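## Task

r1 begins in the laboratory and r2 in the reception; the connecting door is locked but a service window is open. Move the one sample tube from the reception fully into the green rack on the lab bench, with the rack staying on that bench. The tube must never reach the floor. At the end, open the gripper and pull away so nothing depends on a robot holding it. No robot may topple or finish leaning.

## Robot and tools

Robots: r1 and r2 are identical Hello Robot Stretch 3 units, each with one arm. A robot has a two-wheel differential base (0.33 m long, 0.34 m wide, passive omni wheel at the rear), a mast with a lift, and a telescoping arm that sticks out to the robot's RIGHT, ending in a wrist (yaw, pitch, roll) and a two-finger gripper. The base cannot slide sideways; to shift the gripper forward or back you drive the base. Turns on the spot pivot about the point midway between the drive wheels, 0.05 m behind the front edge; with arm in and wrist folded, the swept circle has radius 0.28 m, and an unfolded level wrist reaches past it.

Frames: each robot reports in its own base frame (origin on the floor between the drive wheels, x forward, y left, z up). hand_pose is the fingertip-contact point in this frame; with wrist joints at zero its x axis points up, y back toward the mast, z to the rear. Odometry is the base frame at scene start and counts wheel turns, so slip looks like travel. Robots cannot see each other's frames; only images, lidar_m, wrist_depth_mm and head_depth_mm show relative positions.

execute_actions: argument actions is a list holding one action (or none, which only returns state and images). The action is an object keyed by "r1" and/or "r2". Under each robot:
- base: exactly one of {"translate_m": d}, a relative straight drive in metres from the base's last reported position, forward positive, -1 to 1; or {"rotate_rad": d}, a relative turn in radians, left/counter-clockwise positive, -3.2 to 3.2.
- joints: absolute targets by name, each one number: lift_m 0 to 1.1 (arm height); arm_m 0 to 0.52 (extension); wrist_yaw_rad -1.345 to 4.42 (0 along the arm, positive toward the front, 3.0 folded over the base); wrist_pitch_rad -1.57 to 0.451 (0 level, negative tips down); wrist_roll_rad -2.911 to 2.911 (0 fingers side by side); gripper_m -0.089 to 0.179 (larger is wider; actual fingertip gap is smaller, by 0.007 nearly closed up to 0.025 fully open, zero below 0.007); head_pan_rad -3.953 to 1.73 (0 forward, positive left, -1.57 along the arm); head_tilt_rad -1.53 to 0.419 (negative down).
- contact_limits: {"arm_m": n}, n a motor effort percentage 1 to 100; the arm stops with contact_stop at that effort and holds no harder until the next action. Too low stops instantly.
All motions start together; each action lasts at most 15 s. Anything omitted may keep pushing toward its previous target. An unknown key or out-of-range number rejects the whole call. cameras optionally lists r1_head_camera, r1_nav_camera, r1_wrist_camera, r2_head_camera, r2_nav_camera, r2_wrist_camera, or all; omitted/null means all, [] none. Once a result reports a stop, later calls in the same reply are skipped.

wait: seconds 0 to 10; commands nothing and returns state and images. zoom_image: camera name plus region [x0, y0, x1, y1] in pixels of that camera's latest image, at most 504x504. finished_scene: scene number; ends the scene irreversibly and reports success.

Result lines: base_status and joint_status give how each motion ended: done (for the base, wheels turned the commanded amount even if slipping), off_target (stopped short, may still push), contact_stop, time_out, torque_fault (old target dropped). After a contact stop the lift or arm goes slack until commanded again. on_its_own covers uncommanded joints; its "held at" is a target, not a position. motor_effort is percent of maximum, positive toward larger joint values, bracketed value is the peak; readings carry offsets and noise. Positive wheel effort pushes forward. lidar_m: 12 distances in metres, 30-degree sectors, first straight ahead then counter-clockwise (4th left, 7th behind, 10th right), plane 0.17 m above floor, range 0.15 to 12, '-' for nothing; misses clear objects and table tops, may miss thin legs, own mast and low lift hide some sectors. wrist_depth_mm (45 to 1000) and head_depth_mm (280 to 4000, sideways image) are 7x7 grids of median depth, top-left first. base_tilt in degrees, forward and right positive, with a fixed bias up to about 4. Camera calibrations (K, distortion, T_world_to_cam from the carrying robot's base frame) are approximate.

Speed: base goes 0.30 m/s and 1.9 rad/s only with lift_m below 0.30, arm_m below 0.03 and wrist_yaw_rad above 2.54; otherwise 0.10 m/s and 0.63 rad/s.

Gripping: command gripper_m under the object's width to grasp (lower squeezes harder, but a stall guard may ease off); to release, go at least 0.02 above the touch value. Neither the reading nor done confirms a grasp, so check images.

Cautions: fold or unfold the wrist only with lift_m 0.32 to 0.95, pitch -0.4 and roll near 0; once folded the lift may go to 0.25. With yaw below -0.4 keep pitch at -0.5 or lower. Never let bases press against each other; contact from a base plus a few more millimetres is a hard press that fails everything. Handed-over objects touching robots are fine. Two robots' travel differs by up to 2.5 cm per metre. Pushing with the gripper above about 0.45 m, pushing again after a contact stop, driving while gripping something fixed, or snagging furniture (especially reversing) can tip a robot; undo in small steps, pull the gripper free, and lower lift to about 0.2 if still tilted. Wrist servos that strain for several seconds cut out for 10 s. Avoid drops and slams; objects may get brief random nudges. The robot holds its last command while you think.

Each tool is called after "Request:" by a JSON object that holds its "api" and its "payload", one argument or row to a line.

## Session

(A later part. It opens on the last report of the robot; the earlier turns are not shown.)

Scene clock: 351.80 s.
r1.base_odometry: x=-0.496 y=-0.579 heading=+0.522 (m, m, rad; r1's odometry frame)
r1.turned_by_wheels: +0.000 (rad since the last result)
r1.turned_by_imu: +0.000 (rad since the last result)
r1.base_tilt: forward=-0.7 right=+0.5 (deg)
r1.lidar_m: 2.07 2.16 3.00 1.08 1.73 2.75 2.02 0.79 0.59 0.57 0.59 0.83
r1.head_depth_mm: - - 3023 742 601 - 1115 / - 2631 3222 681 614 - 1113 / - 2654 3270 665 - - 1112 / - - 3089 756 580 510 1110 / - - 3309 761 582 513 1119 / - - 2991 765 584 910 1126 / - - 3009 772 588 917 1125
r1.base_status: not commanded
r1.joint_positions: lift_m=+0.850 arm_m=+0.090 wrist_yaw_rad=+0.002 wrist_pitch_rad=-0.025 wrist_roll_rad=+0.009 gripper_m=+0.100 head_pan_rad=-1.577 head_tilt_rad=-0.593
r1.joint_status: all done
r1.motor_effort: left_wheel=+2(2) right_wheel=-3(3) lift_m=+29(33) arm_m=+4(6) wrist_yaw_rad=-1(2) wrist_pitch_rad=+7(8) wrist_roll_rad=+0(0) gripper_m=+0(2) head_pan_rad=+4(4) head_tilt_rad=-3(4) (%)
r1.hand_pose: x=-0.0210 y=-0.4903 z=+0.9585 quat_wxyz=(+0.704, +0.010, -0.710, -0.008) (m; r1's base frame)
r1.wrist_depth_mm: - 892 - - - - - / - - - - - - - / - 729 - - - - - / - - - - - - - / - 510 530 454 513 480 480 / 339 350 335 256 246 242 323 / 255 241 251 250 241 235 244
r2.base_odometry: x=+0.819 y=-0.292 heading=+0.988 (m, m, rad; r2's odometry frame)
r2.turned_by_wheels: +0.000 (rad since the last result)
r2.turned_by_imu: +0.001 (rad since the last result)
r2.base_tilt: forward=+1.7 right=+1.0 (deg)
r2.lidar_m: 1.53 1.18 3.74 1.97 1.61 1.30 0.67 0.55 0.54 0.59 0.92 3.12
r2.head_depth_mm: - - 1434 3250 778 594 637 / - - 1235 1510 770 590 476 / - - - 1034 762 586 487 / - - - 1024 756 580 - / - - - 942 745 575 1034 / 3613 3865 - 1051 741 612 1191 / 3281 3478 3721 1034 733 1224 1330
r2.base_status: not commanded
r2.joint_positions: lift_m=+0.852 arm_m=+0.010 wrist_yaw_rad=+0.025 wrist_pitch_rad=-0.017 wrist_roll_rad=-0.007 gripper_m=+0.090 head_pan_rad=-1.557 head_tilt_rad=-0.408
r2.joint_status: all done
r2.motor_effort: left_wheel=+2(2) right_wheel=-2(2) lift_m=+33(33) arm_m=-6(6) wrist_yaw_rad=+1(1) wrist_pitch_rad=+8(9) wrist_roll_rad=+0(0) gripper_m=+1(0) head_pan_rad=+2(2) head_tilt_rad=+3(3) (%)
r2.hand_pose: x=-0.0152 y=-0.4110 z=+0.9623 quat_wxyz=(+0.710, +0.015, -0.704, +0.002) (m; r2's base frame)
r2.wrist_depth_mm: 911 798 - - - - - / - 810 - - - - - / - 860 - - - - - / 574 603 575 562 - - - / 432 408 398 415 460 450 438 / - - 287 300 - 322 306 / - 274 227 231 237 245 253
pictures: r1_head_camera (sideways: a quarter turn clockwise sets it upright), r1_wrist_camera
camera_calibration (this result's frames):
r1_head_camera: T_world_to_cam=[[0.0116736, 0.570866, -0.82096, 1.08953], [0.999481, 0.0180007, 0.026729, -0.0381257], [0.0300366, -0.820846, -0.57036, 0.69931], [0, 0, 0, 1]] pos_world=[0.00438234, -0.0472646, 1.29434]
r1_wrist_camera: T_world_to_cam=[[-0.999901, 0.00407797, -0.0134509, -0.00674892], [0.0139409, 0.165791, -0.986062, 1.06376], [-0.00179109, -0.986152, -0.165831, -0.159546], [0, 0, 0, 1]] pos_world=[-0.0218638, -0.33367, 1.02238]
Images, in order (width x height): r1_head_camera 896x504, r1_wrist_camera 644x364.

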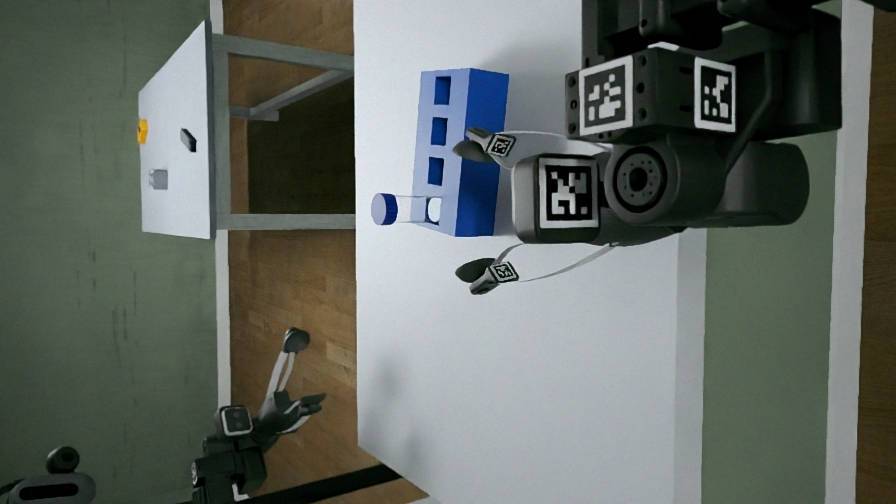

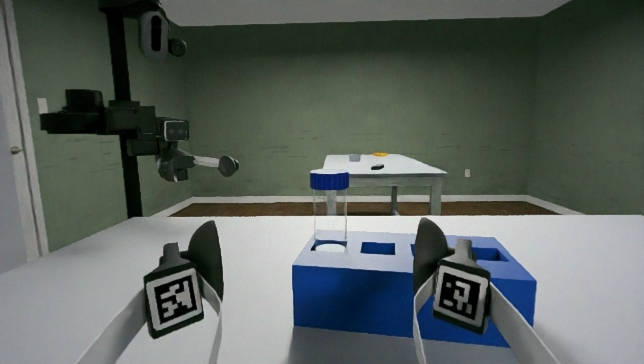

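Request:
{"api": "execute_actions", "payload": {
  "actions": [
    {"r1": {"joints": {"wrist_yaw_rad": -0.033, "lift_m": 0.847, "arm_m": 0.205}}}
  ],
  "cameras": ["r1_head_camera", "r1_wrist_camera", "r2_wrist_camera"]
}}

Scene clock: 361.77 s.
r1.base_odometry: x=-0.496 y=-0.579 heading=+0.522 (m, m, rad; r1's odometry frame)
r1.turned_by_wheels: +0.000 (rad since the last result)
r1.turned_by_imu: +0.000 (rad since the last result)
r1.base_tilt: forward=-0.6 right=+0.5 (deg)
r1.lidar_m: 2.07 2.16 3.01 1.07 1.73 2.76 2.03 0.79 0.59 0.57 0.60 0.83
r1.head_depth_mm: - - 3003 774 - 896 1075 / - 2654 3178 812 - 506 1090 / - 2680 3262 823 - 508 1101 / - - 3141 725 578 511 1118 / - - 3331 760 580 512 1116 / - - 3003 765 584 911 1125 / - - 3032 769 586 919 1131
r1.base_status: not commanded
r1.joint_positions: lift_m=+0.847 arm_m=+0.205 wrist_yaw_rad=-0.031 wrist_pitch_rad=-0.024 wrist_roll_rad=+0.009 gripper_m=+0.100 head_pan_rad=-1.577 head_tilt_rad=-0.593
r1.joint_status: all done
r1.motor_effort: left_wheel=+2(2) right_wheel=-4(4) lift_m=+29(29) arm_m=+5(5) wrist_yaw_rad=-1(3) wrist_pitch_rad=+6(7) wrist_roll_rad=+0(0) gripper_m=+0(0) head_pan_rad=+4(3) head_tilt_rad=-3(4) (%)
r1.hand_pose: x=-0.0294 y=-0.6052 z=+0.9556 quat_wxyz=(+0.704, -0.002, -0.710, -0.020) (m; r1's base frame)
r1.wrist_depth_mm: - - - - - - - / - - - - - - - / 670 - - - - - - / - - - - - - - / - - - 441 - 468 465 / 332 342 327 215 214 328 317 / 248 234 246 162 160 158 167
r2.base_odometry: x=+0.819 y=-0.292 heading=+0.988 (m, m, rad; r2's odometry frame)
r2.turned_by_wheels: +0.000 (rad since the last result)
r2.turned_by_imu: +0.001 (rad since the last result)
r2.base_tilt: forward=+1.7 right=+1.1 (deg)
r2.lidar_m: 1.53 1.18 3.73 1.97 1.62 1.30 0.67 0.54 0.54 0.59 0.92 3.12
r2.head_depth_mm: - - 2330 3225 776 593 636 / - - 1375 2701 769 588 477 / - - - 933 760 586 489 / - - - 914 754 580 - / - - - 943 747 575 1035 / 3645 3858 - 1048 740 611 1190 / 3327 3492 3693 1035 733 1227 1329
r2.base_status: not commanded
r2.joint_positions: lift_m=+0.852 arm_m=+0.010 wrist_yaw_rad=+0.025 wrist_pitch_rad=-0.017 wrist_roll_rad=-0.007 gripper_m=+0.090 head_pan_rad=-1.557 head_tilt_rad=-0.408
r2.joint_status: not commanded
r2.motor_effort: left_wheel=+2(1) right_wheel=-3(2) lift_m=+33(32) arm_m=-6(6) wrist_yaw_rad=+1(1) wrist_pitch_rad=+9(9) wrist_roll_rad=+0(0) gripper_m=+0(0) head_pan_rad=+2(2) head_tilt_rad=+4(3) (%)
r2.hand_pose: x=-0.0152 y=-0.4110 z=+0.9623 quat_wxyz=(+0.710, +0.015, -0.704, +0.002) (m; r2's base frame)
r2.wrist_depth_mm: 928 776 - - - - - / - 837 - - - - - / - 835 - - - - - / 568 589 572 542 706 - - / 428 405 396 412 460 459 433 / - - 290 300 - 320 310 / - 274 228 234 237 247 256
pictures: r1_head_camera (sideways: a quarter turn clockwise sets it upright), r1_wrist_camera, r2_wrist_camera
camera_calibration (this result's frames):
r1_head_camera: T_world_to_cam=[[0.0116661, 0.570866, -0.82096, 1.08953], [0.99948, 0.0180138, 0.026729, -0.0381257], [0.0300473, -0.820845, -0.570359, 0.69931], [0, 0, 0, 1]] pos_world=[0.00438296, -0.0472647, 1.29434]
r1_wrist_camera: T_world_to_cam=[[-0.999218, 0.037175, -0.0134546, 0.00527181], [0.0194047, 0.164658, -0.98616, 1.07969], [-0.0344451, -0.98565, -0.16525, -0.274548], [0, 0, 0, 1]] pos_world=[-0.0251401, -0.448582, 1.01945]
r2_wrist_camera: T_world_to_cam=[[-0.998807, 0.0122781, 0.0472715, -0.0637307], [-0.0433574, 0.22265, -0.973934, 1.05207], [-0.0224831, -0.974821, -0.221852, -0.026376], [0, 0, 0, 1]] pos_world=[-0.0186328, -0.259172, 1.02181]
Images, in order (width x height): r1_head_camera 896x504, r1_wrist_camera 644x364, r2_wrist_camera 644x364.

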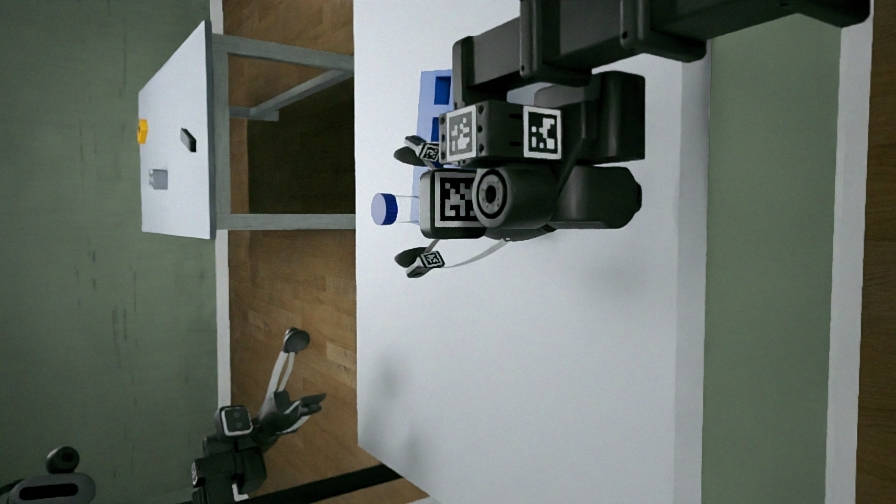

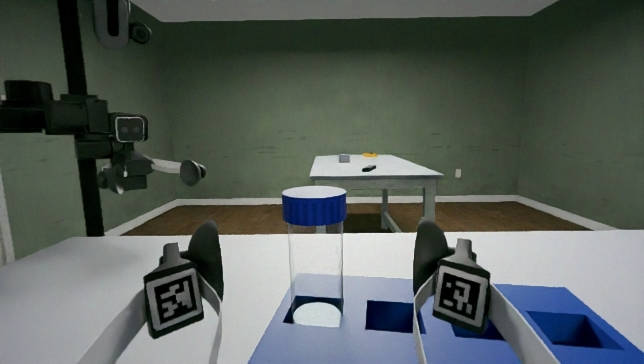

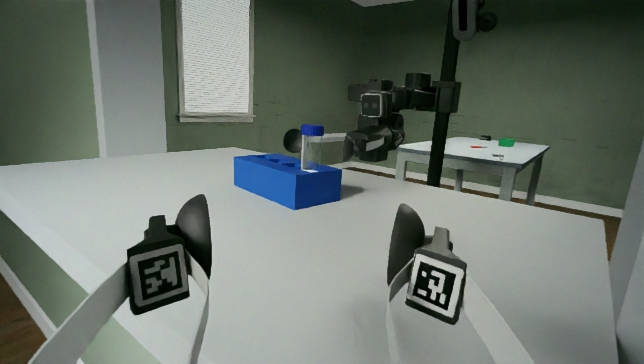

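Request:
{"api": "execute_actions", "payload": {
  "actions": [
    {"r1": {"joints": {"wrist_yaw_rad": -0.022, "arm_m": 0.227}}}
  ],
  "cameras": ["r1_wrist_camera"]
}}

Request:
{"api": "execute_actions", "payload": {
  "actions": [
    {"r1": {"joints": {"gripper_m": -0.02}}}
  ],
  "cameras": ["r1_head_camera", "r1_wrist_camera", "r2_wrist_camera"]
}}

Scene clock: 369.77 s.
r1.base_odometry: x=-0.496 y=-0.579 heading=+0.522 (m, m, rad; r1's odometry frame)
r1.turned_by_wheels: +0.000 (rad since the last result)
r1.turned_by_imu: +0.000 (rad since the last result)
r1.base_tilt: forward=-0.5 right=+0.5 (deg)
r1.lidar_m: 2.07 2.16 2.99 1.08 1.73 2.74 2.03 0.78 0.59 0.57 0.59 0.83
r1.head_depth_mm: - - 2995 775 - 898 1082 / - 2638 3194 817 - 506 1085 / - 2655 3275 - - 508 1103 / - - 3100 724 579 510 1113 / - - 3335 760 581 513 1122 / - - 2984 765 585 906 1127 / - - 3002 771 587 919 1135
r1.base_status: not commanded
r1.joint_positions: lift_m=+0.847 arm_m=+0.227 wrist_yaw_rad=-0.025 wrist_pitch_rad=-0.024 wrist_roll_rad=+0.009 gripper_m=+0.100 head_pan_rad=-1.577 head_tilt_rad=-0.593
r1.joint_status: all done
r1.motor_effort: left_wheel=+2(2) right_wheel=-3(3) lift_m=+29(29) arm_m=+4(4) wrist_yaw_rad=+2(3) wrist_pitch_rad=+6(7) wrist_roll_rad=+0(0) gripper_m=+0(0) head_pan_rad=+3(3) head_tilt_rad=-4(3) (%)
r1.hand_pose: x=-0.0277 y=-0.6272 z=+0.9556 quat_wxyz=(+0.704, +0.000, -0.710, -0.017) (m; r1's base frame)
r1.wrist_depth_mm: - - - - - - - / - - - - - - - / 619 - - - - - - / - - - - - - - / - - - 403 - - - / 332 344 324 325 323 330 316 / 249 236 245 167 173 167 159
r2.base_odometry: x=+0.819 y=-0.292 heading=+0.988 (m, m, rad; r2's odometry frame)
r2.turned_by_wheels: +0.000 (rad since the last result)
r2.turned_by_imu: +0.001 (rad since the last result)
r2.base_tilt: forward=+1.6 right=+1.0 (deg)
r2.lidar_m: 1.53 1.18 3.74 1.97 1.61 1.30 0.67 0.54 0.54 0.59 0.92 3.11
r2.head_depth_mm: - - 2320 3227 778 594 636 / - - 1397 2686 771 590 476 / - - - 951 761 586 488 / - - - 1016 753 580 - / - - - 942 745 574 1037 / 3584 3812 - 1049 738 613 1190 / 3318 3461 3736 1037 732 1226 1327
r2.base_status: not commanded
r2.joint_positions: lift_m=+0.852 arm_m=+0.010 wrist_yaw_rad=+0.025 wrist_pitch_rad=-0.017 wrist_roll_rad=-0.007 gripper_m=+0.090 head_pan_rad=-1.557 head_tilt_rad=-0.408
r2.joint_status: not commanded
r2.motor_effort: left_wheel=+2(2) right_wheel=-3(3) lift_m=+32(32) arm_m=-6(6) wrist_yaw_rad=+1(0) wrist_pitch_rad=+9(9) wrist_roll_rad=+0(0) gripper_m=+0(0) head_pan_rad=+2(2) head_tilt_rad=+3(4) (%)
r2.hand_pose: x=-0.0152 y=-0.4110 z=+0.9623 quat_wxyz=(+0.710, +0.015, -0.704, +0.002) (m; r2's base frame)
r2.wrist_depth_mm: 946 803 - - - - - / - 820 - - - - - / - 837 - - - - - / 583 607 584 547 720 - - / 426 406 399 413 458 458 438 / - - 289 296 - 318 306 / - 275 229 235 238 245 256
pictures: r1_wrist_camera
camera_calibration (this result's frames):
r1_wrist_camera: T_world_to_cam=[[-0.999446, 0.0304416, -0.0134544, 0.00358197], [0.0182946, 0.164784, -0.98616, 1.08333], [-0.0278032, -0.98586, -0.16525, -0.296172], [0, 0, 0, 1]] pos_world=[-0.0244737, -0.470609, 1.01945]
Images, in order (width x height): r1_wrist_camera 644x364.

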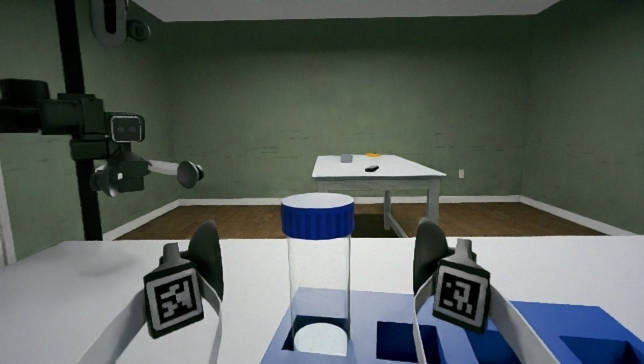

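Scene clock: 371.47 s.
r1.base_odometry: x=-0.496 y=-0.579 heading=+0.522 (m, m, rad; r1's odometry frame)
r1.turned_by_wheels: +0.000 (rad since the last result)
r1.turned_by_imu: +0.000 (rad since the last result)
r1.base_tilt: forward=-0.6 right=+0.5 (deg)
r1.lidar_m: 2.06 2.16 3.00 1.07 1.73 2.75 2.03 0.79 0.59 0.57 0.59 0.83
r1.head_depth_mm: - - 3058 774 - 896 1082 / - 2639 3191 818 - 506 1090 / - 2665 3290 - - 507 1106 / - - 3109 756 578 511 1114 / - - 3330 759 581 513 1123 / - - 2999 766 583 909 1128 / - - 3017 772 588 915 1130
r1.base_status: not commanded
r1.joint_positions: lift_m=+0.847 arm_m=+0.227 wrist_yaw_rad=-0.025 wrist_pitch_rad=-0.024 wrist_roll_rad=+0.009 gripper_m=-0.019 head_pan_rad=-1.577 head_tilt_rad=-0.593
r1.joint_status: all done
r1.motor_effort: left_wheel=+2(2) right_wheel=-4(3) lift_m=+28(29) arm_m=+4(4) wrist_yaw_rad=+2(2) wrist_pitch_rad=+7(7) wrist_roll_rad=+0(0) gripper_m=-22(94) head_pan_rad=+4(3) head_tilt_rad=-4(4) (%)
r1.hand_pose: x=-0.0277 y=-0.6272 z=+0.9556 quat_wxyz=(+0.704, +0.000, -0.710, -0.017) (m; r1's base frame)
r1.wrist_depth_mm: - - - - - - - / - - - - - - - / 619 - - - - - - / - - - - - - - / - - - 145 - - - / 333 329 352 324 343 319 316 / 248 247 235 165 173 166 160
r2.base_odometry: x=+0.819 y=-0.292 heading=+0.988 (m, m, rad; r2's odometry frame)
r2.turned_by_wheels: +0.000 (rad since the last result)
r2.turned_by_imu: +0.000 (rad since the last result)
r2.base_tilt: forward=+1.7 right=+1.0 (deg)
r2.lidar_m: 1.54 1.18 3.74 1.97 1.61 1.30 0.67 0.55 0.54 0.59 0.92 3.12
r2.head_depth_mm: - - 2316 3253 779 594 636 / - - 1397 2708 770 589 477 / - - - 962 760 586 488 / - - - 891 754 580 - / - - - 943 747 575 1038 / 3646 3838 - 1051 740 612 1190 / 3300 3523 3683 1039 730 1221 1320
r2.base_status: not commanded
r2.joint_positions: lift_m=+0.852 arm_m=+0.010 wrist_yaw_rad=+0.025 wrist_pitch_rad=-0.017 wrist_roll_rad=-0.007 gripper_m=+0.090 head_pan_rad=-1.557 head_tilt_rad=-0.408
r2.joint_status: not commanded
r2.motor_effort: left_wheel=+2(2) right_wheel=-2(3) lift_m=+33(32) arm_m=-6(6) wrist_yaw_rad=+0(1) wrist_pitch_rad=+8(9) wrist_roll_rad=+0(0) gripper_m=+0(0) head_pan_rad=+2(2) head_tilt_rad=+4(3) (%)
r2.hand_pose: x=-0.0152 y=-0.4110 z=+0.9623 quat_wxyz=(+0.710, +0.015, -0.704, +0.002) (m; r2's base frame)
r2.wrist_depth_mm: 963 781 - - - - - / - 813 - - - - - / - 863 - - - - - / 591 602 582 555 720 - - / 430 408 398 422 464 461 434 / - - 288 297 - 321 314 / - 274 227 236 235 245 256
pictures: r1_head_camera (sideways: a quarter turn clockwise sets it upright), r1_wrist_camera, r2_wrist_camera
camera_calibration (this result's frames):
r1_head_camera: T_world_to_cam=[[0.011666, 0.570866, -0.82096, 1.08953], [0.99948, 0.0180139, 0.026729, -0.0381257], [0.0300474, -0.820845, -0.570359, 0.69931], [0, 0, 0, 1]] pos_world=[0.00438296, -0.0472647, 1.29434]
r1_wrist_camera: T_world_to_cam=[[-0.999446, 0.0304321, -0.0134546, 0.00357901], [0.0182933, 0.164785, -0.98616, 1.08333], [-0.0277938, -0.98586, -0.16525, -0.296182], [0, 0, 0, 1]] pos_world=[-0.0244728, -0.47062, 1.01945]
r2_wrist_camera: T_world_to_cam=[[-0.998807, 0.0122782, 0.0472716, -0.0637308], [-0.0433574, 0.22265, -0.973934, 1.05207], [-0.0224832, -0.974821, -0.221852, -0.0263759], [0, 0, 0, 1]] pos_world=[-0.0186328, -0.259172, 1.02181]
Images, in order (width x height): r1_head_camera 896x504, r1_wrist_camera 644x364, r2_wrist_camera 644x364.

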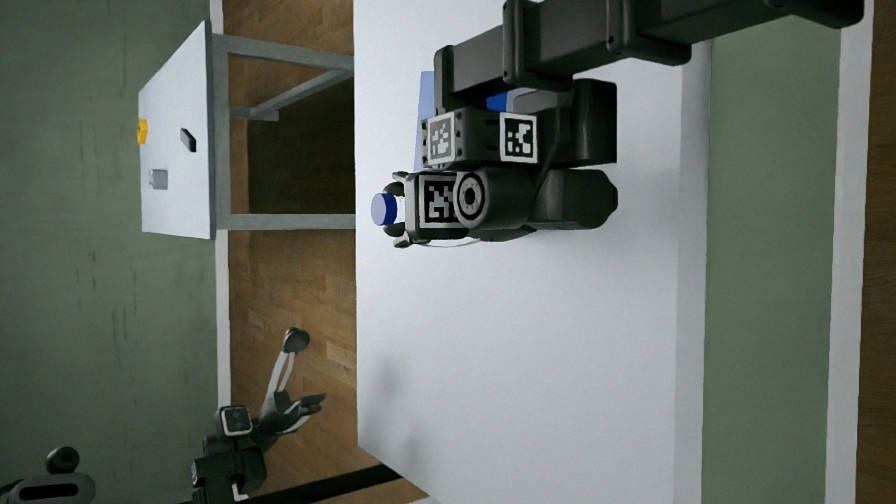

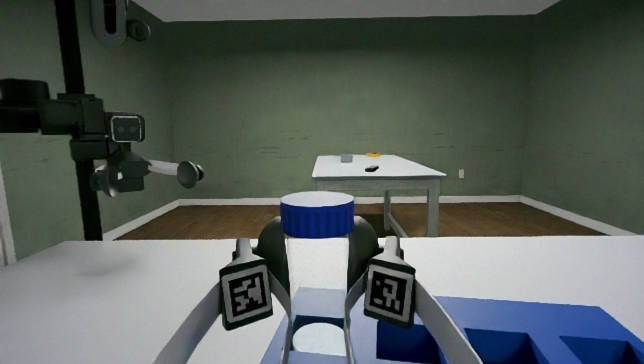

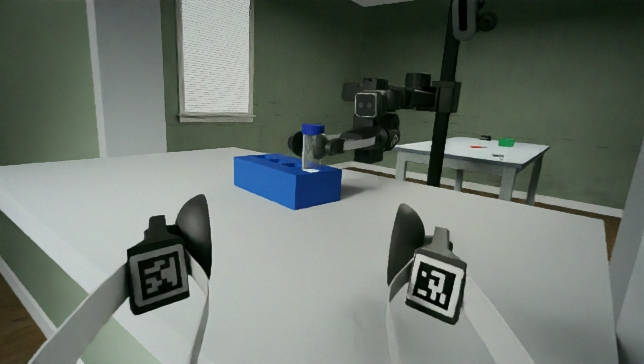

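Request:
{"api": "execute_actions", "payload": {
  "actions": [
    {"r1": {"joints": {"lift_m": 0.925}}}
  ],
  "cameras": ["r1_wrist_camera", "r2_wrist_camera"]
}}

Request:
{"api": "execute_actions", "payload": {
  "actions": [
    {"r1": {"base": {"rotate_rad": -1.858}, "joints": {"arm_m": 0.0, "head_pan_rad": -2.6, "head_tilt_rad": -0.5}}}
  ],
  "cameras": ["r1_head_camera", "r1_nav_camera", "r1_wrist_camera"]
}}

Scene clock: 393.97 s.
r1.base_odometry: x=-0.496 y=-0.579 heading=+0.522 (m, m, rad; r1's odometry frame)
r1.turned_by_wheels: +0.000 (rad since the last result)
r1.turned_by_imu: +0.000 (rad since the last result)
r1.base_tilt: forward=-0.6 right=+0.6 (deg)
r1.lidar_m: 2.07 2.16 3.01 1.07 1.73 2.75 2.02 0.79 0.59 0.57 0.59 0.83
r1.head_depth_mm: - - 3200 - 551 504 1081 / - 2637 3507 - 564 506 1088 / - 2655 3771 - 558 508 1103 / - - 3324 753 578 510 1115 / - - 3303 759 582 513 1124 / - - 3008 766 584 910 1127 / - - 3053 768 587 918 1129
r1.base_status: not commanded
r1.joint_positions: lift_m=+0.925 arm_m=+0.227 wrist_yaw_rad=-0.024 wrist_pitch_rad=-0.024 wrist_roll_rad=+0.009 gripper_m=-0.016 head_pan_rad=-1.577 head_tilt_rad=-0.593
r1.joint_status: all done
r1.motor_effort: left_wheel=+2(2) right_wheel=-3(3) lift_m=+37(37) arm_m=+5(4) wrist_yaw_rad=+2(2) wrist_pitch_rad=+7(7) wrist_roll_rad=+0(0) gripper_m=-20(20) head_pan_rad=+4(3) head_tilt_rad=-4(4) (%)
r1.hand_pose: x=-0.0277 y=-0.6272 z=+1.0333 quat_wxyz=(+0.704, +0.000, -0.710, -0.017) (m; r1's base frame)
r1.wrist_depth_mm: - - - - - - - / - - - - - - - / 759 - - - - - - / - 612 - - - - - / - - - 146 - - - / - - - - - - - / 374 373 350 173 349 363 360
r2.base_odometry: x=+0.819 y=-0.292 heading=+0.988 (m, m, rad; r2's odometry frame)
r2.turned_by_wheels: +0.000 (rad since the last result)
r2.turned_by_imu: +0.001 (rad since the last result)
r2.base_tilt: forward=+1.7 right=+1.0 (deg)
r2.lidar_m: 1.53 1.18 3.74 1.97 1.62 1.30 0.67 0.54 0.54 0.59 0.92 3.11
r2.head_depth_mm: - 1305 2346 3246 776 593 636 / - - 2541 2773 771 589 477 / - - 935 1037 759 587 489 / - - - 847 757 579 - / 3997 - - 941 747 575 1036 / 3621 3901 - 1053 739 612 1194 / 3309 3547 3694 1038 732 1222 1324
r2.base_status: not commanded
r2.joint_positions: lift_m=+0.852 arm_m=+0.010 wrist_yaw_rad=+0.025 wrist_pitch_rad=-0.017 wrist_roll_rad=-0.007 gripper_m=+0.090 head_pan_rad=-1.557 head_tilt_rad=-0.408
r2.joint_status: not commanded
r2.motor_effort: left_wheel=+2(2) right_wheel=-2(3) lift_m=+32(33) arm_m=-6(6) wrist_yaw_rad=+1(0) wrist_pitch_rad=+9(9) wrist_roll_rad=+0(0) gripper_m=+0(0) head_pan_rad=+2(2) head_tilt_rad=+3(4) (%)
r2.hand_pose: x=-0.0152 y=-0.4110 z=+0.9623 quat_wxyz=(+0.710, +0.015, -0.704, +0.002) (m; r2's base frame)
r2.wrist_depth_mm: 947 790 - - - - - / - 847 - 731 926 - - / - 831 - - - - - / 581 611 579 544 - - - / 431 408 402 414 462 465 438 / - - 291 301 - 317 307 / - 274 227 234 237 245 254
pictures: r1_wrist_camera, r2_wrist_camera
camera_calibration (this result's frames):
r1_wrist_camera: T_world_to_cam=[[-0.999446, 0.0304291, -0.0134545, 0.0046231], [0.0182928, 0.164787, -0.98616, 1.15995], [-0.0277909, -0.98586, -0.165252, -0.283342], [0, 0, 0, 1]] pos_world=[-0.0244725, -0.470621, 1.09713]
r2_wrist_camera: T_world_to_cam=[[-0.998807, 0.0122783, 0.0472716, -0.0637308], [-0.0433574, 0.22265, -0.973934, 1.05207], [-0.0224833, -0.974821, -0.221852, -0.026376], [0, 0, 0, 1]] pos_world=[-0.0186328, -0.259172, 1.02181]
Images, in order (width x height): r1_wrist_camera 644x364, r2_wrist_camera 644x364.

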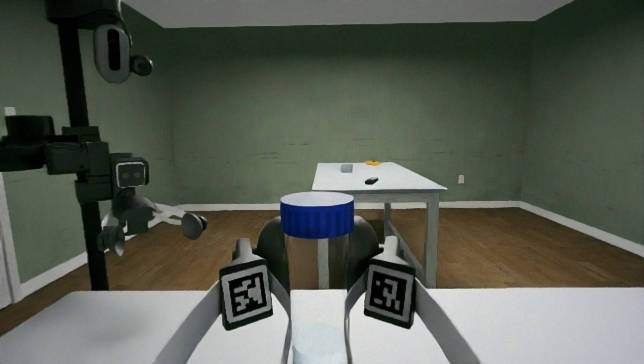

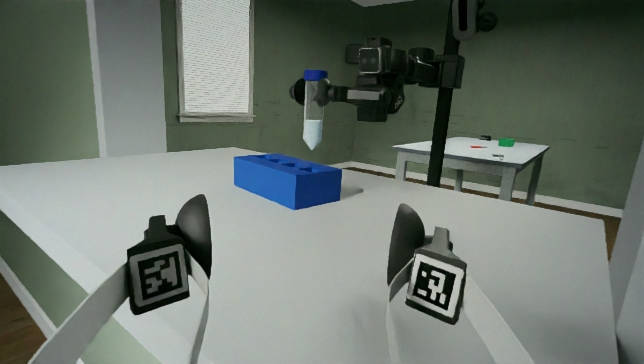

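Scene clock: 397.83 s.
r1.base_odometry: x=-0.496 y=-0.579 heading=-1.336 (m, m, rad; r1's odometry frame)
r1.turned_by_wheels: -1.858 (rad since the last result)
r1.turned_by_imu: -1.901 (rad since the last result)
r1.base_tilt: forward=-0.6 right=+0.5 (deg)
r1.lidar_m: 0.57 0.57 0.65 1.04 2.07 2.37 1.08 1.08 1.23 2.67 1.18 0.67
r1.head_depth_mm: 3018 3290 2009 2236 1903 1499 1280 / 3119 3374 1693 1201 1777 1466 1314 / 3197 3452 1714 1280 1927 1519 - / 3296 3579 1712 1299 1928 1572 - / 3400 3770 3916 1417 1788 - - / 3513 3926 - 2299 1919 - - / 3637 3920 3976 2664 1959 - -
r1.base_status: done
r1.joint_positions: lift_m=+0.925 arm_m=+0.000 wrist_yaw_rad=-0.023 wrist_pitch_rad=-0.024 wrist_roll_rad=+0.009 gripper_m=-0.016 head_pan_rad=-2.593 head_tilt_rad=-0.507
r1.joint_status: all done
r1.motor_effort: left_wheel=+2(7) right_wheel=-3(8) lift_m=+37(38) arm_m=-3(3) wrist_yaw_rad=+1(2) wrist_pitch_rad=+7(7) wrist_roll_rad=+0(0) gripper_m=-21(19) head_pan_rad=-3(37) head_tilt_rad=+3(19) (%)
r1.hand_pose: x=-0.0274 y=-0.4007 z=+1.0333 quat_wxyz=(+0.704, +0.000, -0.710, -0.017) (m; r1's base frame)
r1.wrist_depth_mm: - - - - - - - / - - - - - - - / - - - - - - - / - - - - - - - / - - - 146 - - - / - - - - - - - / - - - 174 - - -
r2.base_odometry: x=+0.819 y=-0.292 heading=+0.988 (m, m, rad; r2's odometry frame)
r2.turned_by_wheels: +0.000 (rad since the last result)
r2.turned_by_imu: +0.001 (rad since the last result)
r2.base_tilt: forward=+1.7 right=+1.0 (deg)
r2.lidar_m: 1.53 1.19 3.73 1.97 1.62 1.30 0.67 0.54 0.54 0.59 0.92 3.11
r2.head_depth_mm: - - 2545 3416 778 593 635 / - - 2586 2766 768 588 477 / - - - 3352 763 586 488 / - - - 1079 755 580 - / - - - 943 746 576 1033 / 3587 3860 - 1053 740 613 1187 / 3271 3491 3742 1038 731 1228 1329
r2.base_status: not commanded
r2.joint_positions: lift_m=+0.852 arm_m=+0.010 wrist_yaw_rad=+0.025 wrist_pitch_rad=-0.017 wrist_roll_rad=-0.007 gripper_m=+0.090 head_pan_rad=-1.557 head_tilt_rad=-0.408
r2.joint_status: not commanded
r2.motor_effort: left_wheel=+2(2) right_wheel=-2(2) lift_m=+32(32) arm_m=-7(6) wrist_yaw_rad=+1(1) wrist_pitch_rad=+8(8) wrist_roll_rad=+0(0) gripper_m=+1(1) head_pan_rad=+2(2) head_tilt_rad=+3(3) (%)
r2.hand_pose: x=-0.0152 y=-0.4110 z=+0.9623 quat_wxyz=(+0.710, +0.015, -0.704, +0.002) (m; r2's base frame)
r2.wrist_depth_mm: 932 796 - - - - - / - 812 - - - 965 - / - 842 - - - - - / 570 613 576 556 - - - / 427 401 397 410 469 459 443 / - - 287 301 - 321 309 / - 273 226 234 238 245 252
pictures: r1_head_camera (sideways: a quarter turn clockwise sets it upright), r1_nav_camera (sideways: a quarter turn counterclockwise sets it upright), r1_wrist_camera
camera_calibration (this result's frames):
r1_head_camera: T_world_to_cam=[[0.429349, 0.252851, -0.867021, 1.14704], [0.543639, -0.83896, 0.0245431, -0.032502], [-0.721191, -0.481884, -0.497666, 0.609314], [0, 0, 0, 1]] pos_world=[-0.0353818, -0.0236801, 1.29854]
r1_nav_camera: T_world_to_cam=[[-0.39872, -0.272114, 0.875772, -1.09622], [-0.544283, 0.838803, 0.0128275, 0.0446593], [-0.738091, -0.471554, -0.482555, 0.592453], [0, 0, 0, 1]] pos_world=[0.024506, -0.056385, 1.24536]
r1_wrist_camera: T_world_to_cam=[[-0.999483, 0.0291926, -0.0134513, -0.00245295], [0.0180859, 0.164815, -0.986159, 1.12262], [-0.0265716, -0.985892, -0.165258, -0.0600112], [0, 0, 0, 1]] pos_world=[-0.0243499, -0.244118, 1.09713]
Images, in order (width x height): r1_head_camera 896x504, r1_nav_camera 672x504, r1_wrist_camera 644x364.

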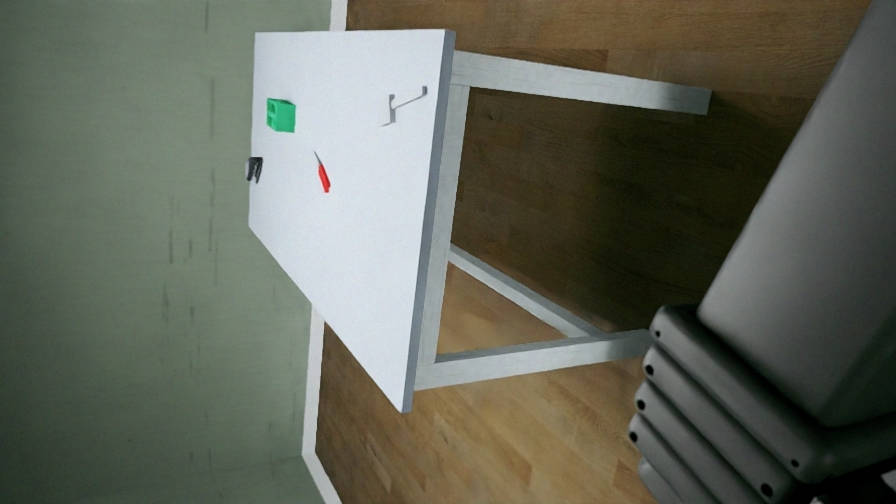

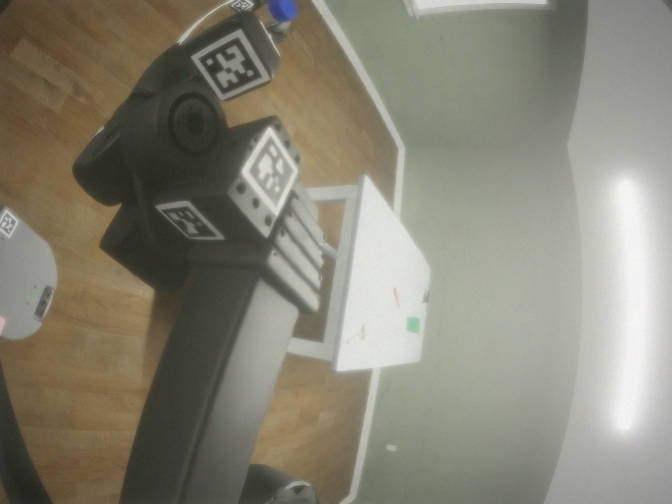

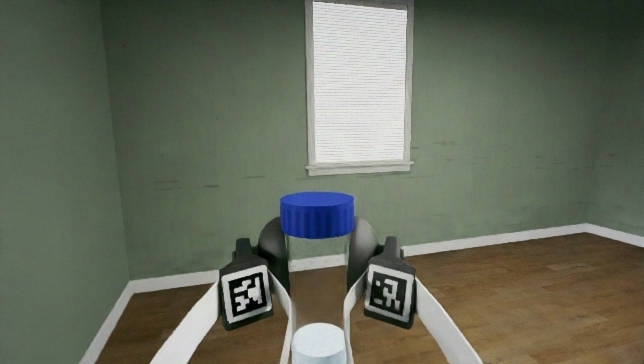

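Request:
{"api": "execute_actions", "payload": {
  "actions": [],
  "cameras": ["r1_head_camera", "r1_nav_camera", "r1_wrist_camera"]
}}

Scene clock: 407.90 s.
r1.base_odometry: x=-0.496 y=-0.579 heading=-1.336 (m, m, rad; r1's odometry frame)
r1.turned_by_wheels: +0.000 (rad since the last result)
r1.turned_by_imu: +0.000 (rad since the last result)
r1.base_tilt: forward=-0.6 right=+0.5 (deg)
r1.lidar_m: 0.57 0.57 0.65 1.05 2.07 2.37 1.07 1.08 1.23 2.68 1.18 0.67
r1.head_depth_mm: 3041 3306 2004 2227 1899 1499 1277 / 3106 3374 1690 1203 1777 1464 1312 / 3215 3468 1704 1281 1913 1518 - / 3295 3634 1726 1295 1943 1569 - / 3383 3744 3897 1426 1800 - - / 3503 3887 - 2304 1912 - - / 3650 3942 - 2681 1970 - -
r1.base_status: done
r1.joint_positions: lift_m=+0.925 arm_m=+0.000 wrist_yaw_rad=-0.023 wrist_pitch_rad=-0.024 wrist_roll_rad=+0.009 gripper_m=-0.016 head_pan_rad=-2.593 head_tilt_rad=-0.507
r1.joint_status: all done
r1.motor_effort: left_wheel=+2(7) right_wheel=-3(8) lift_m=+37(38) arm_m=-3(3) wrist_yaw_rad=+1(2) wrist_pitch_rad=+7(7) wrist_roll_rad=+0(0) gripper_m=-18(19) head_pan_rad=-3(37) head_tilt_rad=+5(19) (%)
r1.hand_pose: x=-0.0274 y=-0.4007 z=+1.0333 quat_wxyz=(+0.704, +0.000, -0.710, -0.017) (m; r1's base frame)
r1.wrist_depth_mm: - - - - - - - / - - - - - - - / - - - - - - - / - - - - - - - / - - - 146 - - - / - - - - - - - / - - - 174 - - -
r2.base_odometry: x=+0.819 y=-0.292 heading=+0.988 (m, m, rad; r2's odometry frame)
r2.turned_by_wheels: +0.000 (rad since the last result)
r2.turned_by_imu: +0.001 (rad since the last result)
r2.base_tilt: forward=+1.7 right=+1.0 (deg)
r2.lidar_m: 1.53 1.19 3.74 1.97 1.61 1.31 0.67 0.54 0.54 0.59 0.92 3.12
r2.head_depth_mm: - - 2537 3449 777 593 636 / - - 2614 2794 770 588 477 / - - - 3353 760 585 488 / - - - 1076 753 579 - / - - - 943 746 575 1037 / 3631 3860 - 1048 739 613 1192 / 3334 3479 3670 1038 732 1226 1330
r2.base_status: not commanded
r2.joint_positions: lift_m=+0.852 arm_m=+0.010 wrist_yaw_rad=+0.025 wrist_pitch_rad=-0.017 wrist_roll_rad=-0.007 gripper_m=+0.090 head_pan_rad=-1.557 head_tilt_rad=-0.408
r2.joint_status: not commanded
r2.motor_effort: left_wheel=+2(2) right_wheel=-3(2) lift_m=+32(32) arm_m=-6(6) wrist_yaw_rad=+1(1) wrist_pitch_rad=+9(8) wrist_roll_rad=+0(0) gripper_m=+0(1) head_pan_rad=+2(2) head_tilt_rad=+4(3) (%)
r2.hand_pose: x=-0.0152 y=-0.4110 z=+0.9623 quat_wxyz=(+0.710, +0.015, -0.704, +0.002) (m; r2's base frame)
r2.wrist_depth_mm: 935 802 - - - - - / - 808 - - - 991 - / - 855 - - - - - / 579 597 560 537 - - - / 429 409 401 420 459 458 437 / - - 288 299 - 326 310 / - 273 226 234 239 247 254
pictures: r1_head_camera (sideways: a quarter turn clockwise sets it upright), r1_nav_camera (sideways: a quarter turn counterclockwise sets it upright), r1_wrist_camera
camera_calibration (this result's frames):
r1_head_camera: T_world_to_cam=[[0.429349, 0.252851, -0.867021, 1.14704], [0.543639, -0.83896, 0.0245431, -0.032502], [-0.721191, -0.481884, -0.497666, 0.609314], [0, 0, 0, 1]] pos_world=[-0.0353818, -0.0236801, 1.29854]
r1_nav_camera: T_world_to_cam=[[-0.39872, -0.272114, 0.875772, -1.09622], [-0.544283, 0.838803, 0.0128275, 0.0446593], [-0.738091, -0.471553, -0.482555, 0.592453], [0, 0, 0, 1]] pos_world=[0.0245059, -0.056385, 1.24536]
r1_wrist_camera: T_world_to_cam=[[-0.999483, 0.0291926, -0.0134512, -0.00245307], [0.0180858, 0.164815, -0.986159, 1.12262], [-0.0265716, -0.985892, -0.165258, -0.060011], [0, 0, 0, 1]] pos_world=[-0.0243499, -0.244118, 1.09713]
Images, in order (width x height): r1_head_camera 896x504, r1_nav_camera 672x504, r1_wrist_camera 644x364.

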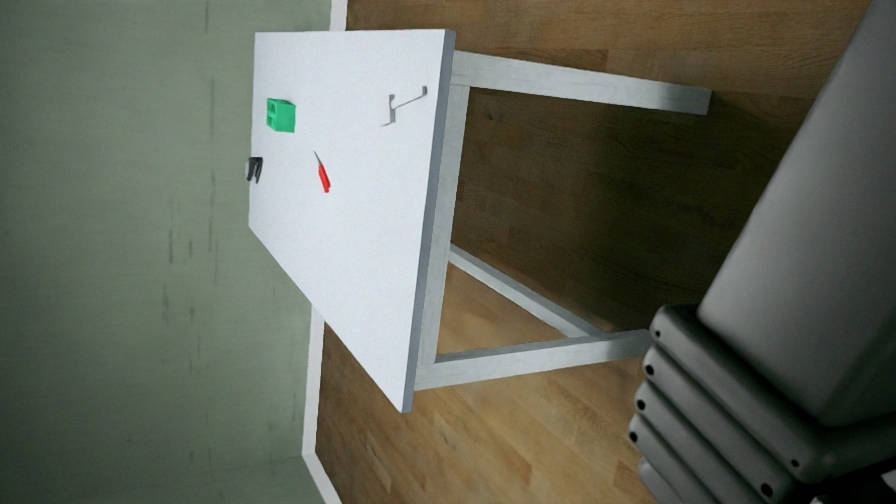

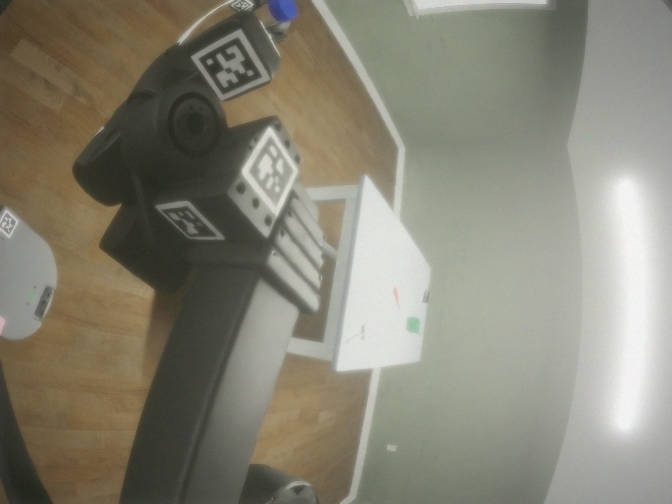

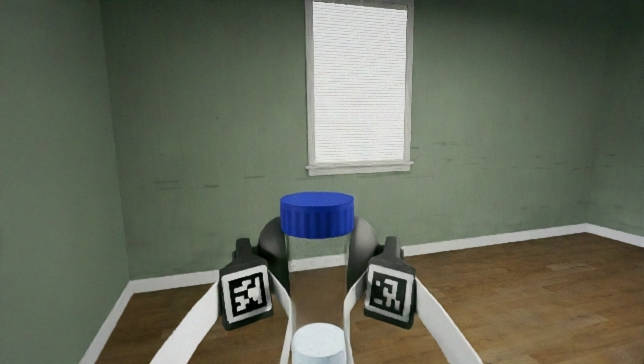

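Request:
{"api": "execute_actions", "payload": {
  "actions": [
    {"r1": {"base": {"translate_m": -1.0}, "joints": {"head_pan_rad": -2.3, "head_tilt_rad": -0.6}}}
  ],
  "cameras": ["r1_head_camera", "r1_nav_camera"]
}}

Scene clock: 440.90 s.
r1.base_odometry: x=-0.729 y=+0.394 heading=-1.336 (m, m, rad; r1's odometry frame)
r1.turned_by_wheels: +0.000 (rad since the last result)
r1.turned_by_imu: +0.001 (rad since the last result)
r1.base_tilt: forward=-0.5 right=+0.5 (deg)
r1.lidar_m: 1.53 1.53 1.73 1.79 1.79 2.05 2.76 1.55 0.27 0.26 2.95 1.79
r1.head_depth_mm: 2337 2549 1325 1669 1729 1455 - / 2475 2709 1253 931 1644 - - / 2630 2880 1342 937 768 - - / 2760 3088 1354 943 787 - - / 3011 3320 1370 947 777 - - / 3245 3584 3347 954 757 - - / 3101 3371 3430 959 759 - -
r1.base_status: done
r1.joint_positions: lift_m=+0.925 arm_m=+0.000 wrist_yaw_rad=-0.023 wrist_pitch_rad=-0.024 wrist_roll_rad=+0.009 gripper_m=-0.016 head_pan_rad=-2.307 head_tilt_rad=-0.593
r1.joint_status: all done
r1.motor_effort: left_wheel=+2(4) right_wheel=-3(8) lift_m=+38(38) arm_m=-4(4) wrist_yaw_rad=+1(1) wrist_pitch_rad=+7(7) wrist_roll_rad=+0(0) gripper_m=-21(20) head_pan_rad=+3(23) head_tilt_rad=-5(15) (%)
r1.hand_pose: x=-0.0274 y=-0.4007 z=+1.0333 quat_wxyz=(+0.704, +0.000, -0.710, -0.017) (m; r1's base frame)
r1.wrist_depth_mm: - - - - - - - / - - - - - - - / - - - - - - - / - - - - - - - / - - - 146 - - - / - - - 697 748 694 687 / - - 547 174 505 526 525
r2.base_odometry: x=+0.819 y=-0.292 heading=+0.988 (m, m, rad; r2's odometry frame)
r2.turned_by_wheels: +0.000 (rad since the last result)
r2.turned_by_imu: +0.002 (rad since the last result)
r2.base_tilt: forward=+1.6 right=+1.0 (deg)
r2.lidar_m: 1.53 1.18 3.74 1.97 1.61 1.30 0.67 0.54 0.54 0.59 0.92 3.12
r2.head_depth_mm: - - - 3411 777 592 635 / - - - 2802 771 588 477 / - - - 3321 761 587 488 / - - - 1082 754 580 - / - - - 941 747 574 1035 / 3673 3916 - 1047 738 612 1189 / 3333 3510 3745 1037 730 1230 1332
r2.base_status: not commanded
r2.joint_positions: lift_m=+0.852 arm_m=+0.010 wrist_yaw_rad=+0.025 wrist_pitch_rad=-0.017 wrist_roll_rad=-0.007 gripper_m=+0.090 head_pan_rad=-1.557 head_tilt_rad=-0.408
r2.joint_status: not commanded
r2.motor_effort: left_wheel=+2(1) right_wheel=-3(2) lift_m=+33(33) arm_m=-6(6) wrist_yaw_rad=+1(1) wrist_pitch_rad=+8(8) wrist_roll_rad=+0(0) gripper_m=+0(1) head_pan_rad=+2(1) head_tilt_rad=+3(3) (%)
r2.hand_pose: x=-0.0152 y=-0.4110 z=+0.9623 quat_wxyz=(+0.710, +0.015, -0.704, +0.002) (m; r2's base frame)
r2.wrist_depth_mm: 977 787 - - - - - / - 811 - - - - - / - 831 - - - - - / 572 597 578 550 - - - / 426 401 407 419 467 459 439 / - - 286 299 - 321 309 / - 272 228 233 238 246 250
pictures: r1_head_camera (sideways: a quarter turn clockwise sets it upright), r1_nav_camera (sideways: a quarter turn counterclockwise sets it upright)
camera_calibration (this result's frames):
r1_head_camera: T_world_to_cam=[[0.389012, 0.417105, -0.821397, 1.0878], [0.756739, -0.653171, 0.0267104, -0.0366208], [-0.525372, -0.631974, -0.56973, 0.70188], [0, 0, 0, 1]] pos_world=[-0.0267066, -0.0340759, 1.29438]
r1_nav_camera: T_world_to_cam=[[-0.354732, -0.427542, 0.831488, -1.03874], [-0.759451, 0.65048, 0.0104702, 0.049042], [-0.545343, -0.627761, -0.555444, 0.686113], [0, 0, 0, 1]] pos_world=[0.042936, -0.045293, 1.24429]
Images, in order (width x height): r1_head_camera 896x504, r1_nav_camera 672x504.

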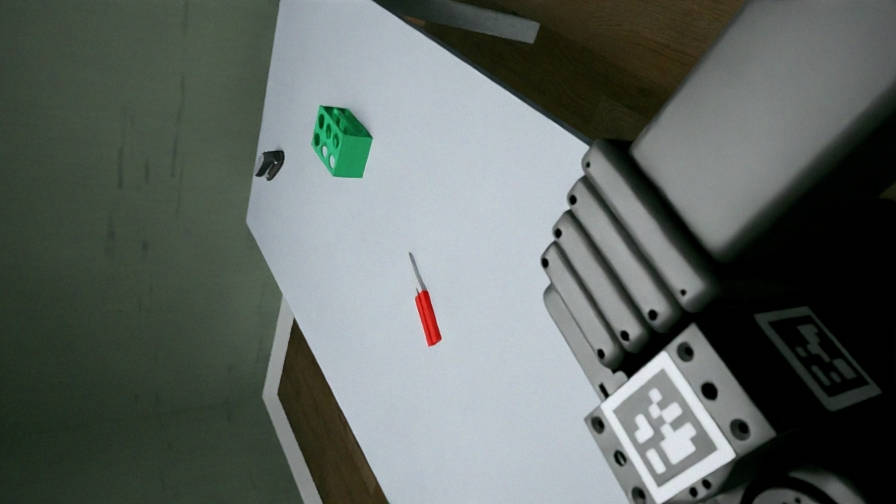

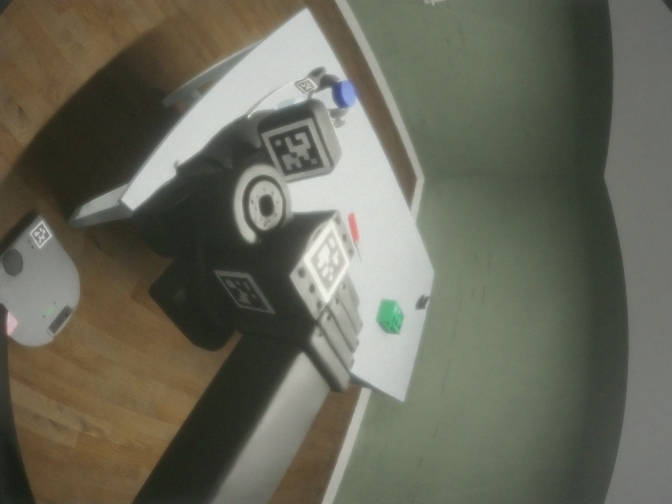

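Request:
{"api": "zoom_image", "payload": {
  "camera": "r1_head_camera",
  "region": [290, 90, 400, 190]
}}

Region (290, 90, 400, 190) of r1_head_camera's 896x504 image, scaled by 4.582, with more detail than that image has; it fills the top 458 rows of this view, and the rest is white.

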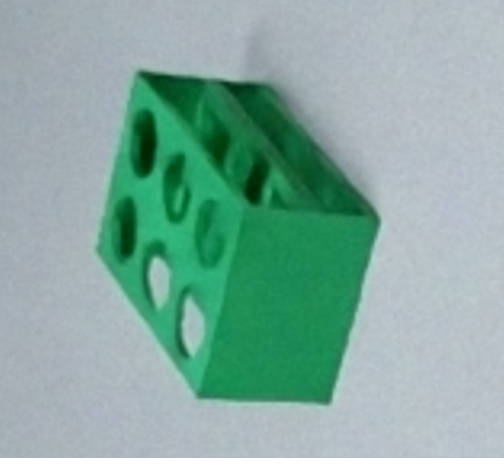

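Request:
{"api": "execute_actions", "payload": {
  "actions": [
    {"r1": {"base": {"translate_m": -0.875}, "joints": {"lift_m": 0.82, "arm_m": 0.31, "head_pan_rad": -1.57, "head_tilt_rad": -0.6}}}
  ],
  "cameras": ["r1_head_camera", "r1_wrist_camera"]
}}

Scene clock: 470.30 s.
r1.base_odometry: x=-0.932 y=+1.245 heading=-1.336 (m, m, rad; r1's odometry frame)
r1.turned_by_wheels: +0.000 (rad since the last result)
r1.turned_by_imu: +0.003 (rad since the last result)
r1.base_tilt: forward=-0.6 right=+0.6 (deg)
r1.lidar_m: 2.37 2.38 1.81 1.55 1.55 1.78 1.92 1.92 0.83 1.12 1.12 0.84
r1.head_depth_mm: 2951 3178 3097 962 - - 1168 / 2937 3305 1331 - 694 1412 1195 / 2856 3161 3260 - 695 1416 1201 / 2784 3073 3245 905 719 1388 1202 / 2710 3011 3190 950 726 1358 1207 / 2644 2906 3158 959 730 1326 1209 / 2607 2836 3081 962 732 646 1212
r1.base_status: done
r1.joint_positions: lift_m=+0.820 arm_m=+0.310 wrist_yaw_rad=-0.023 wrist_pitch_rad=-0.024 wrist_roll_rad=+0.009 gripper_m=-0.016 head_pan_rad=-1.577 head_tilt_rad=-0.593
r1.joint_status: all done
r1.motor_effort: left_wheel=+2(2) right_wheel=-3(8) lift_m=+29(30) arm_m=+5(6) wrist_yaw_rad=+1(1) wrist_pitch_rad=+7(7) wrist_roll_rad=+0(0) gripper_m=-19(18) head_pan_rad=+3(35) head_tilt_rad=-4(4) (%)
r1.hand_pose: x=-0.0273 y=-0.7102 z=+0.9285 quat_wxyz=(+0.704, +0.001, -0.710, -0.017) (m; r1's base frame)
r1.wrist_depth_mm: - - - - - - - / - - - - - - - / - - - - - - - / - - - - - - - / - - - 146 714 777 - / 501 490 523 484 513 476 472 / 375 373 350 174 350 362 360
r2.base_odometry: x=+0.819 y=-0.292 heading=+0.988 (m, m, rad; r2's odometry frame)
r2.turned_by_wheels: +0.000 (rad since the last result)
r2.turned_by_imu: +0.002 (rad since the last result)
r2.base_tilt: forward=+1.7 right=+1.0 (deg)
r2.lidar_m: 1.54 1.18 3.73 1.97 1.62 1.30 0.67 0.54 0.54 0.59 0.92 3.12
r2.head_depth_mm: - - - 3419 777 594 636 / - - - 2779 771 588 477 / - - - 3372 762 585 489 / - - - 1082 753 578 - / 3976 - - 943 747 574 1035 / 3641 3844 - 1049 739 613 1191 / 3292 3500 3765 1039 732 1223 1323
r2.base_status: not commanded
r2.joint_positions: lift_m=+0.852 arm_m=+0.010 wrist_yaw_rad=+0.025 wrist_pitch_rad=-0.017 wrist_roll_rad=-0.007 gripper_m=+0.090 head_pan_rad=-1.557 head_tilt_rad=-0.408
r2.joint_status: not commanded
r2.motor_effort: left_wheel=+2(2) right_wheel=-2(2) lift_m=+32(33) arm_m=-6(6) wrist_yaw_rad=+1(1) wrist_pitch_rad=+8(8) wrist_roll_rad=+0(0) gripper_m=+0(0) head_pan_rad=+1(2) head_tilt_rad=+4(4) (%)
r2.hand_pose: x=-0.0152 y=-0.4110 z=+0.9623 quat_wxyz=(+0.710, +0.015, -0.704, +0.002) (m; r2's base frame)
r2.wrist_depth_mm: 953 788 - - - - - / - 817 - - - - - / - 831 - - - - - / 568 616 579 551 - - - / 425 406 404 422 471 454 436 / - - 288 301 - 322 308 / - 273 229 232 239 246 254
pictures: r1_head_camera (sideways: a quarter turn clockwise sets it upright), r1_wrist_camera
camera_calibration (this result's frames):
r1_head_camera: T_world_to_cam=[[0.0116293, 0.570459, -0.821244, 1.0899], [0.999479, 0.018087, 0.026717, -0.03811], [0.0300948, -0.821127, -0.569952, 0.698779], [0, 0, 0, 1]] pos_world=[0.00438577, -0.0472685, 1.29436]
r1_wrist_camera: T_world_to_cam=[[-0.999489, 0.0289944, -0.0134485, 0.00508058], [0.0180632, 0.165299, -0.986078, 1.07052], [-0.0263678, -0.985817, -0.165739, -0.38194], [0, 0, 0, 1]] pos_world=[-0.02433, -0.553627, 0.992386]
Images, in order (width x height): r1_head_camera 896x504, r1_wrist_camera 644x364.

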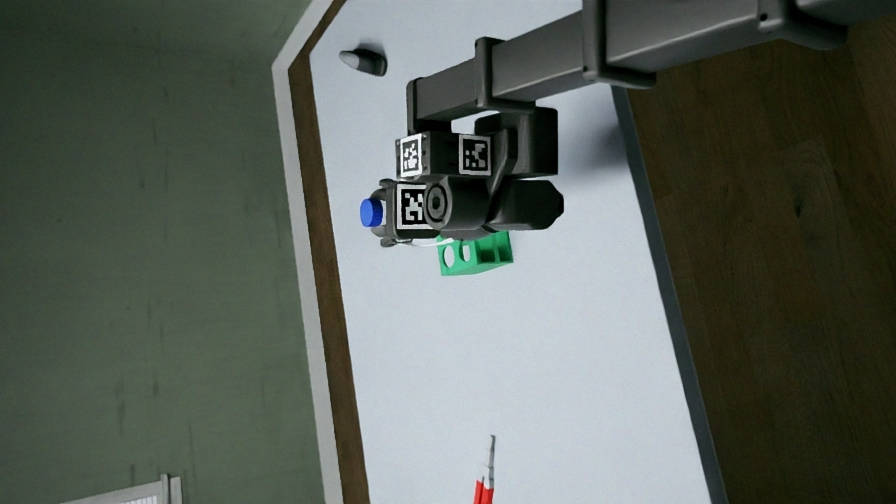

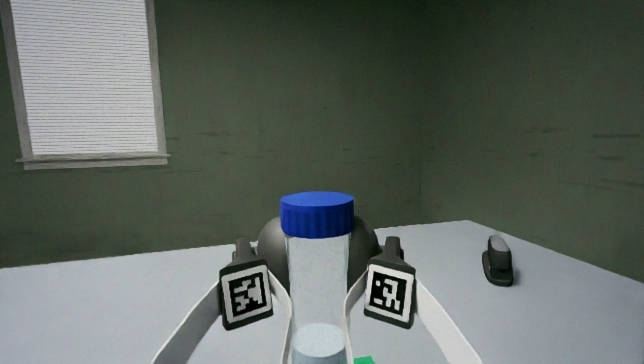

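Request:
{"api": "zoom_image", "payload": {
  "camera": "r1_head_camera",
  "region": [340, 160, 540, 300]
}}

Request:
{"api": "zoom_image", "payload": {
  "camera": "r1_wrist_camera",
  "region": [200, 250, 460, 364]
}}

Region (340, 160, 540, 300) of r1_head_camera's 896x504 image, scaled by 2.520, with more detail than that image has; it fills the top 353 rows of this view, and the rest is white.

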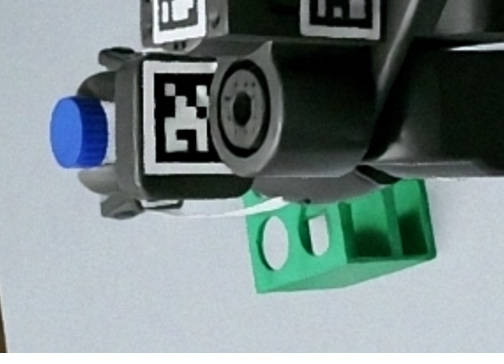

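Region (200, 250, 460, 364) of r1_wrist_camera's 644x364 image, scaled by 1.938; it fills the top 221 rows of this view, and the rest is white.

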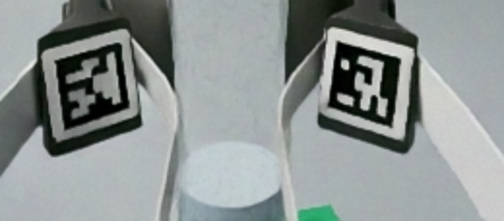

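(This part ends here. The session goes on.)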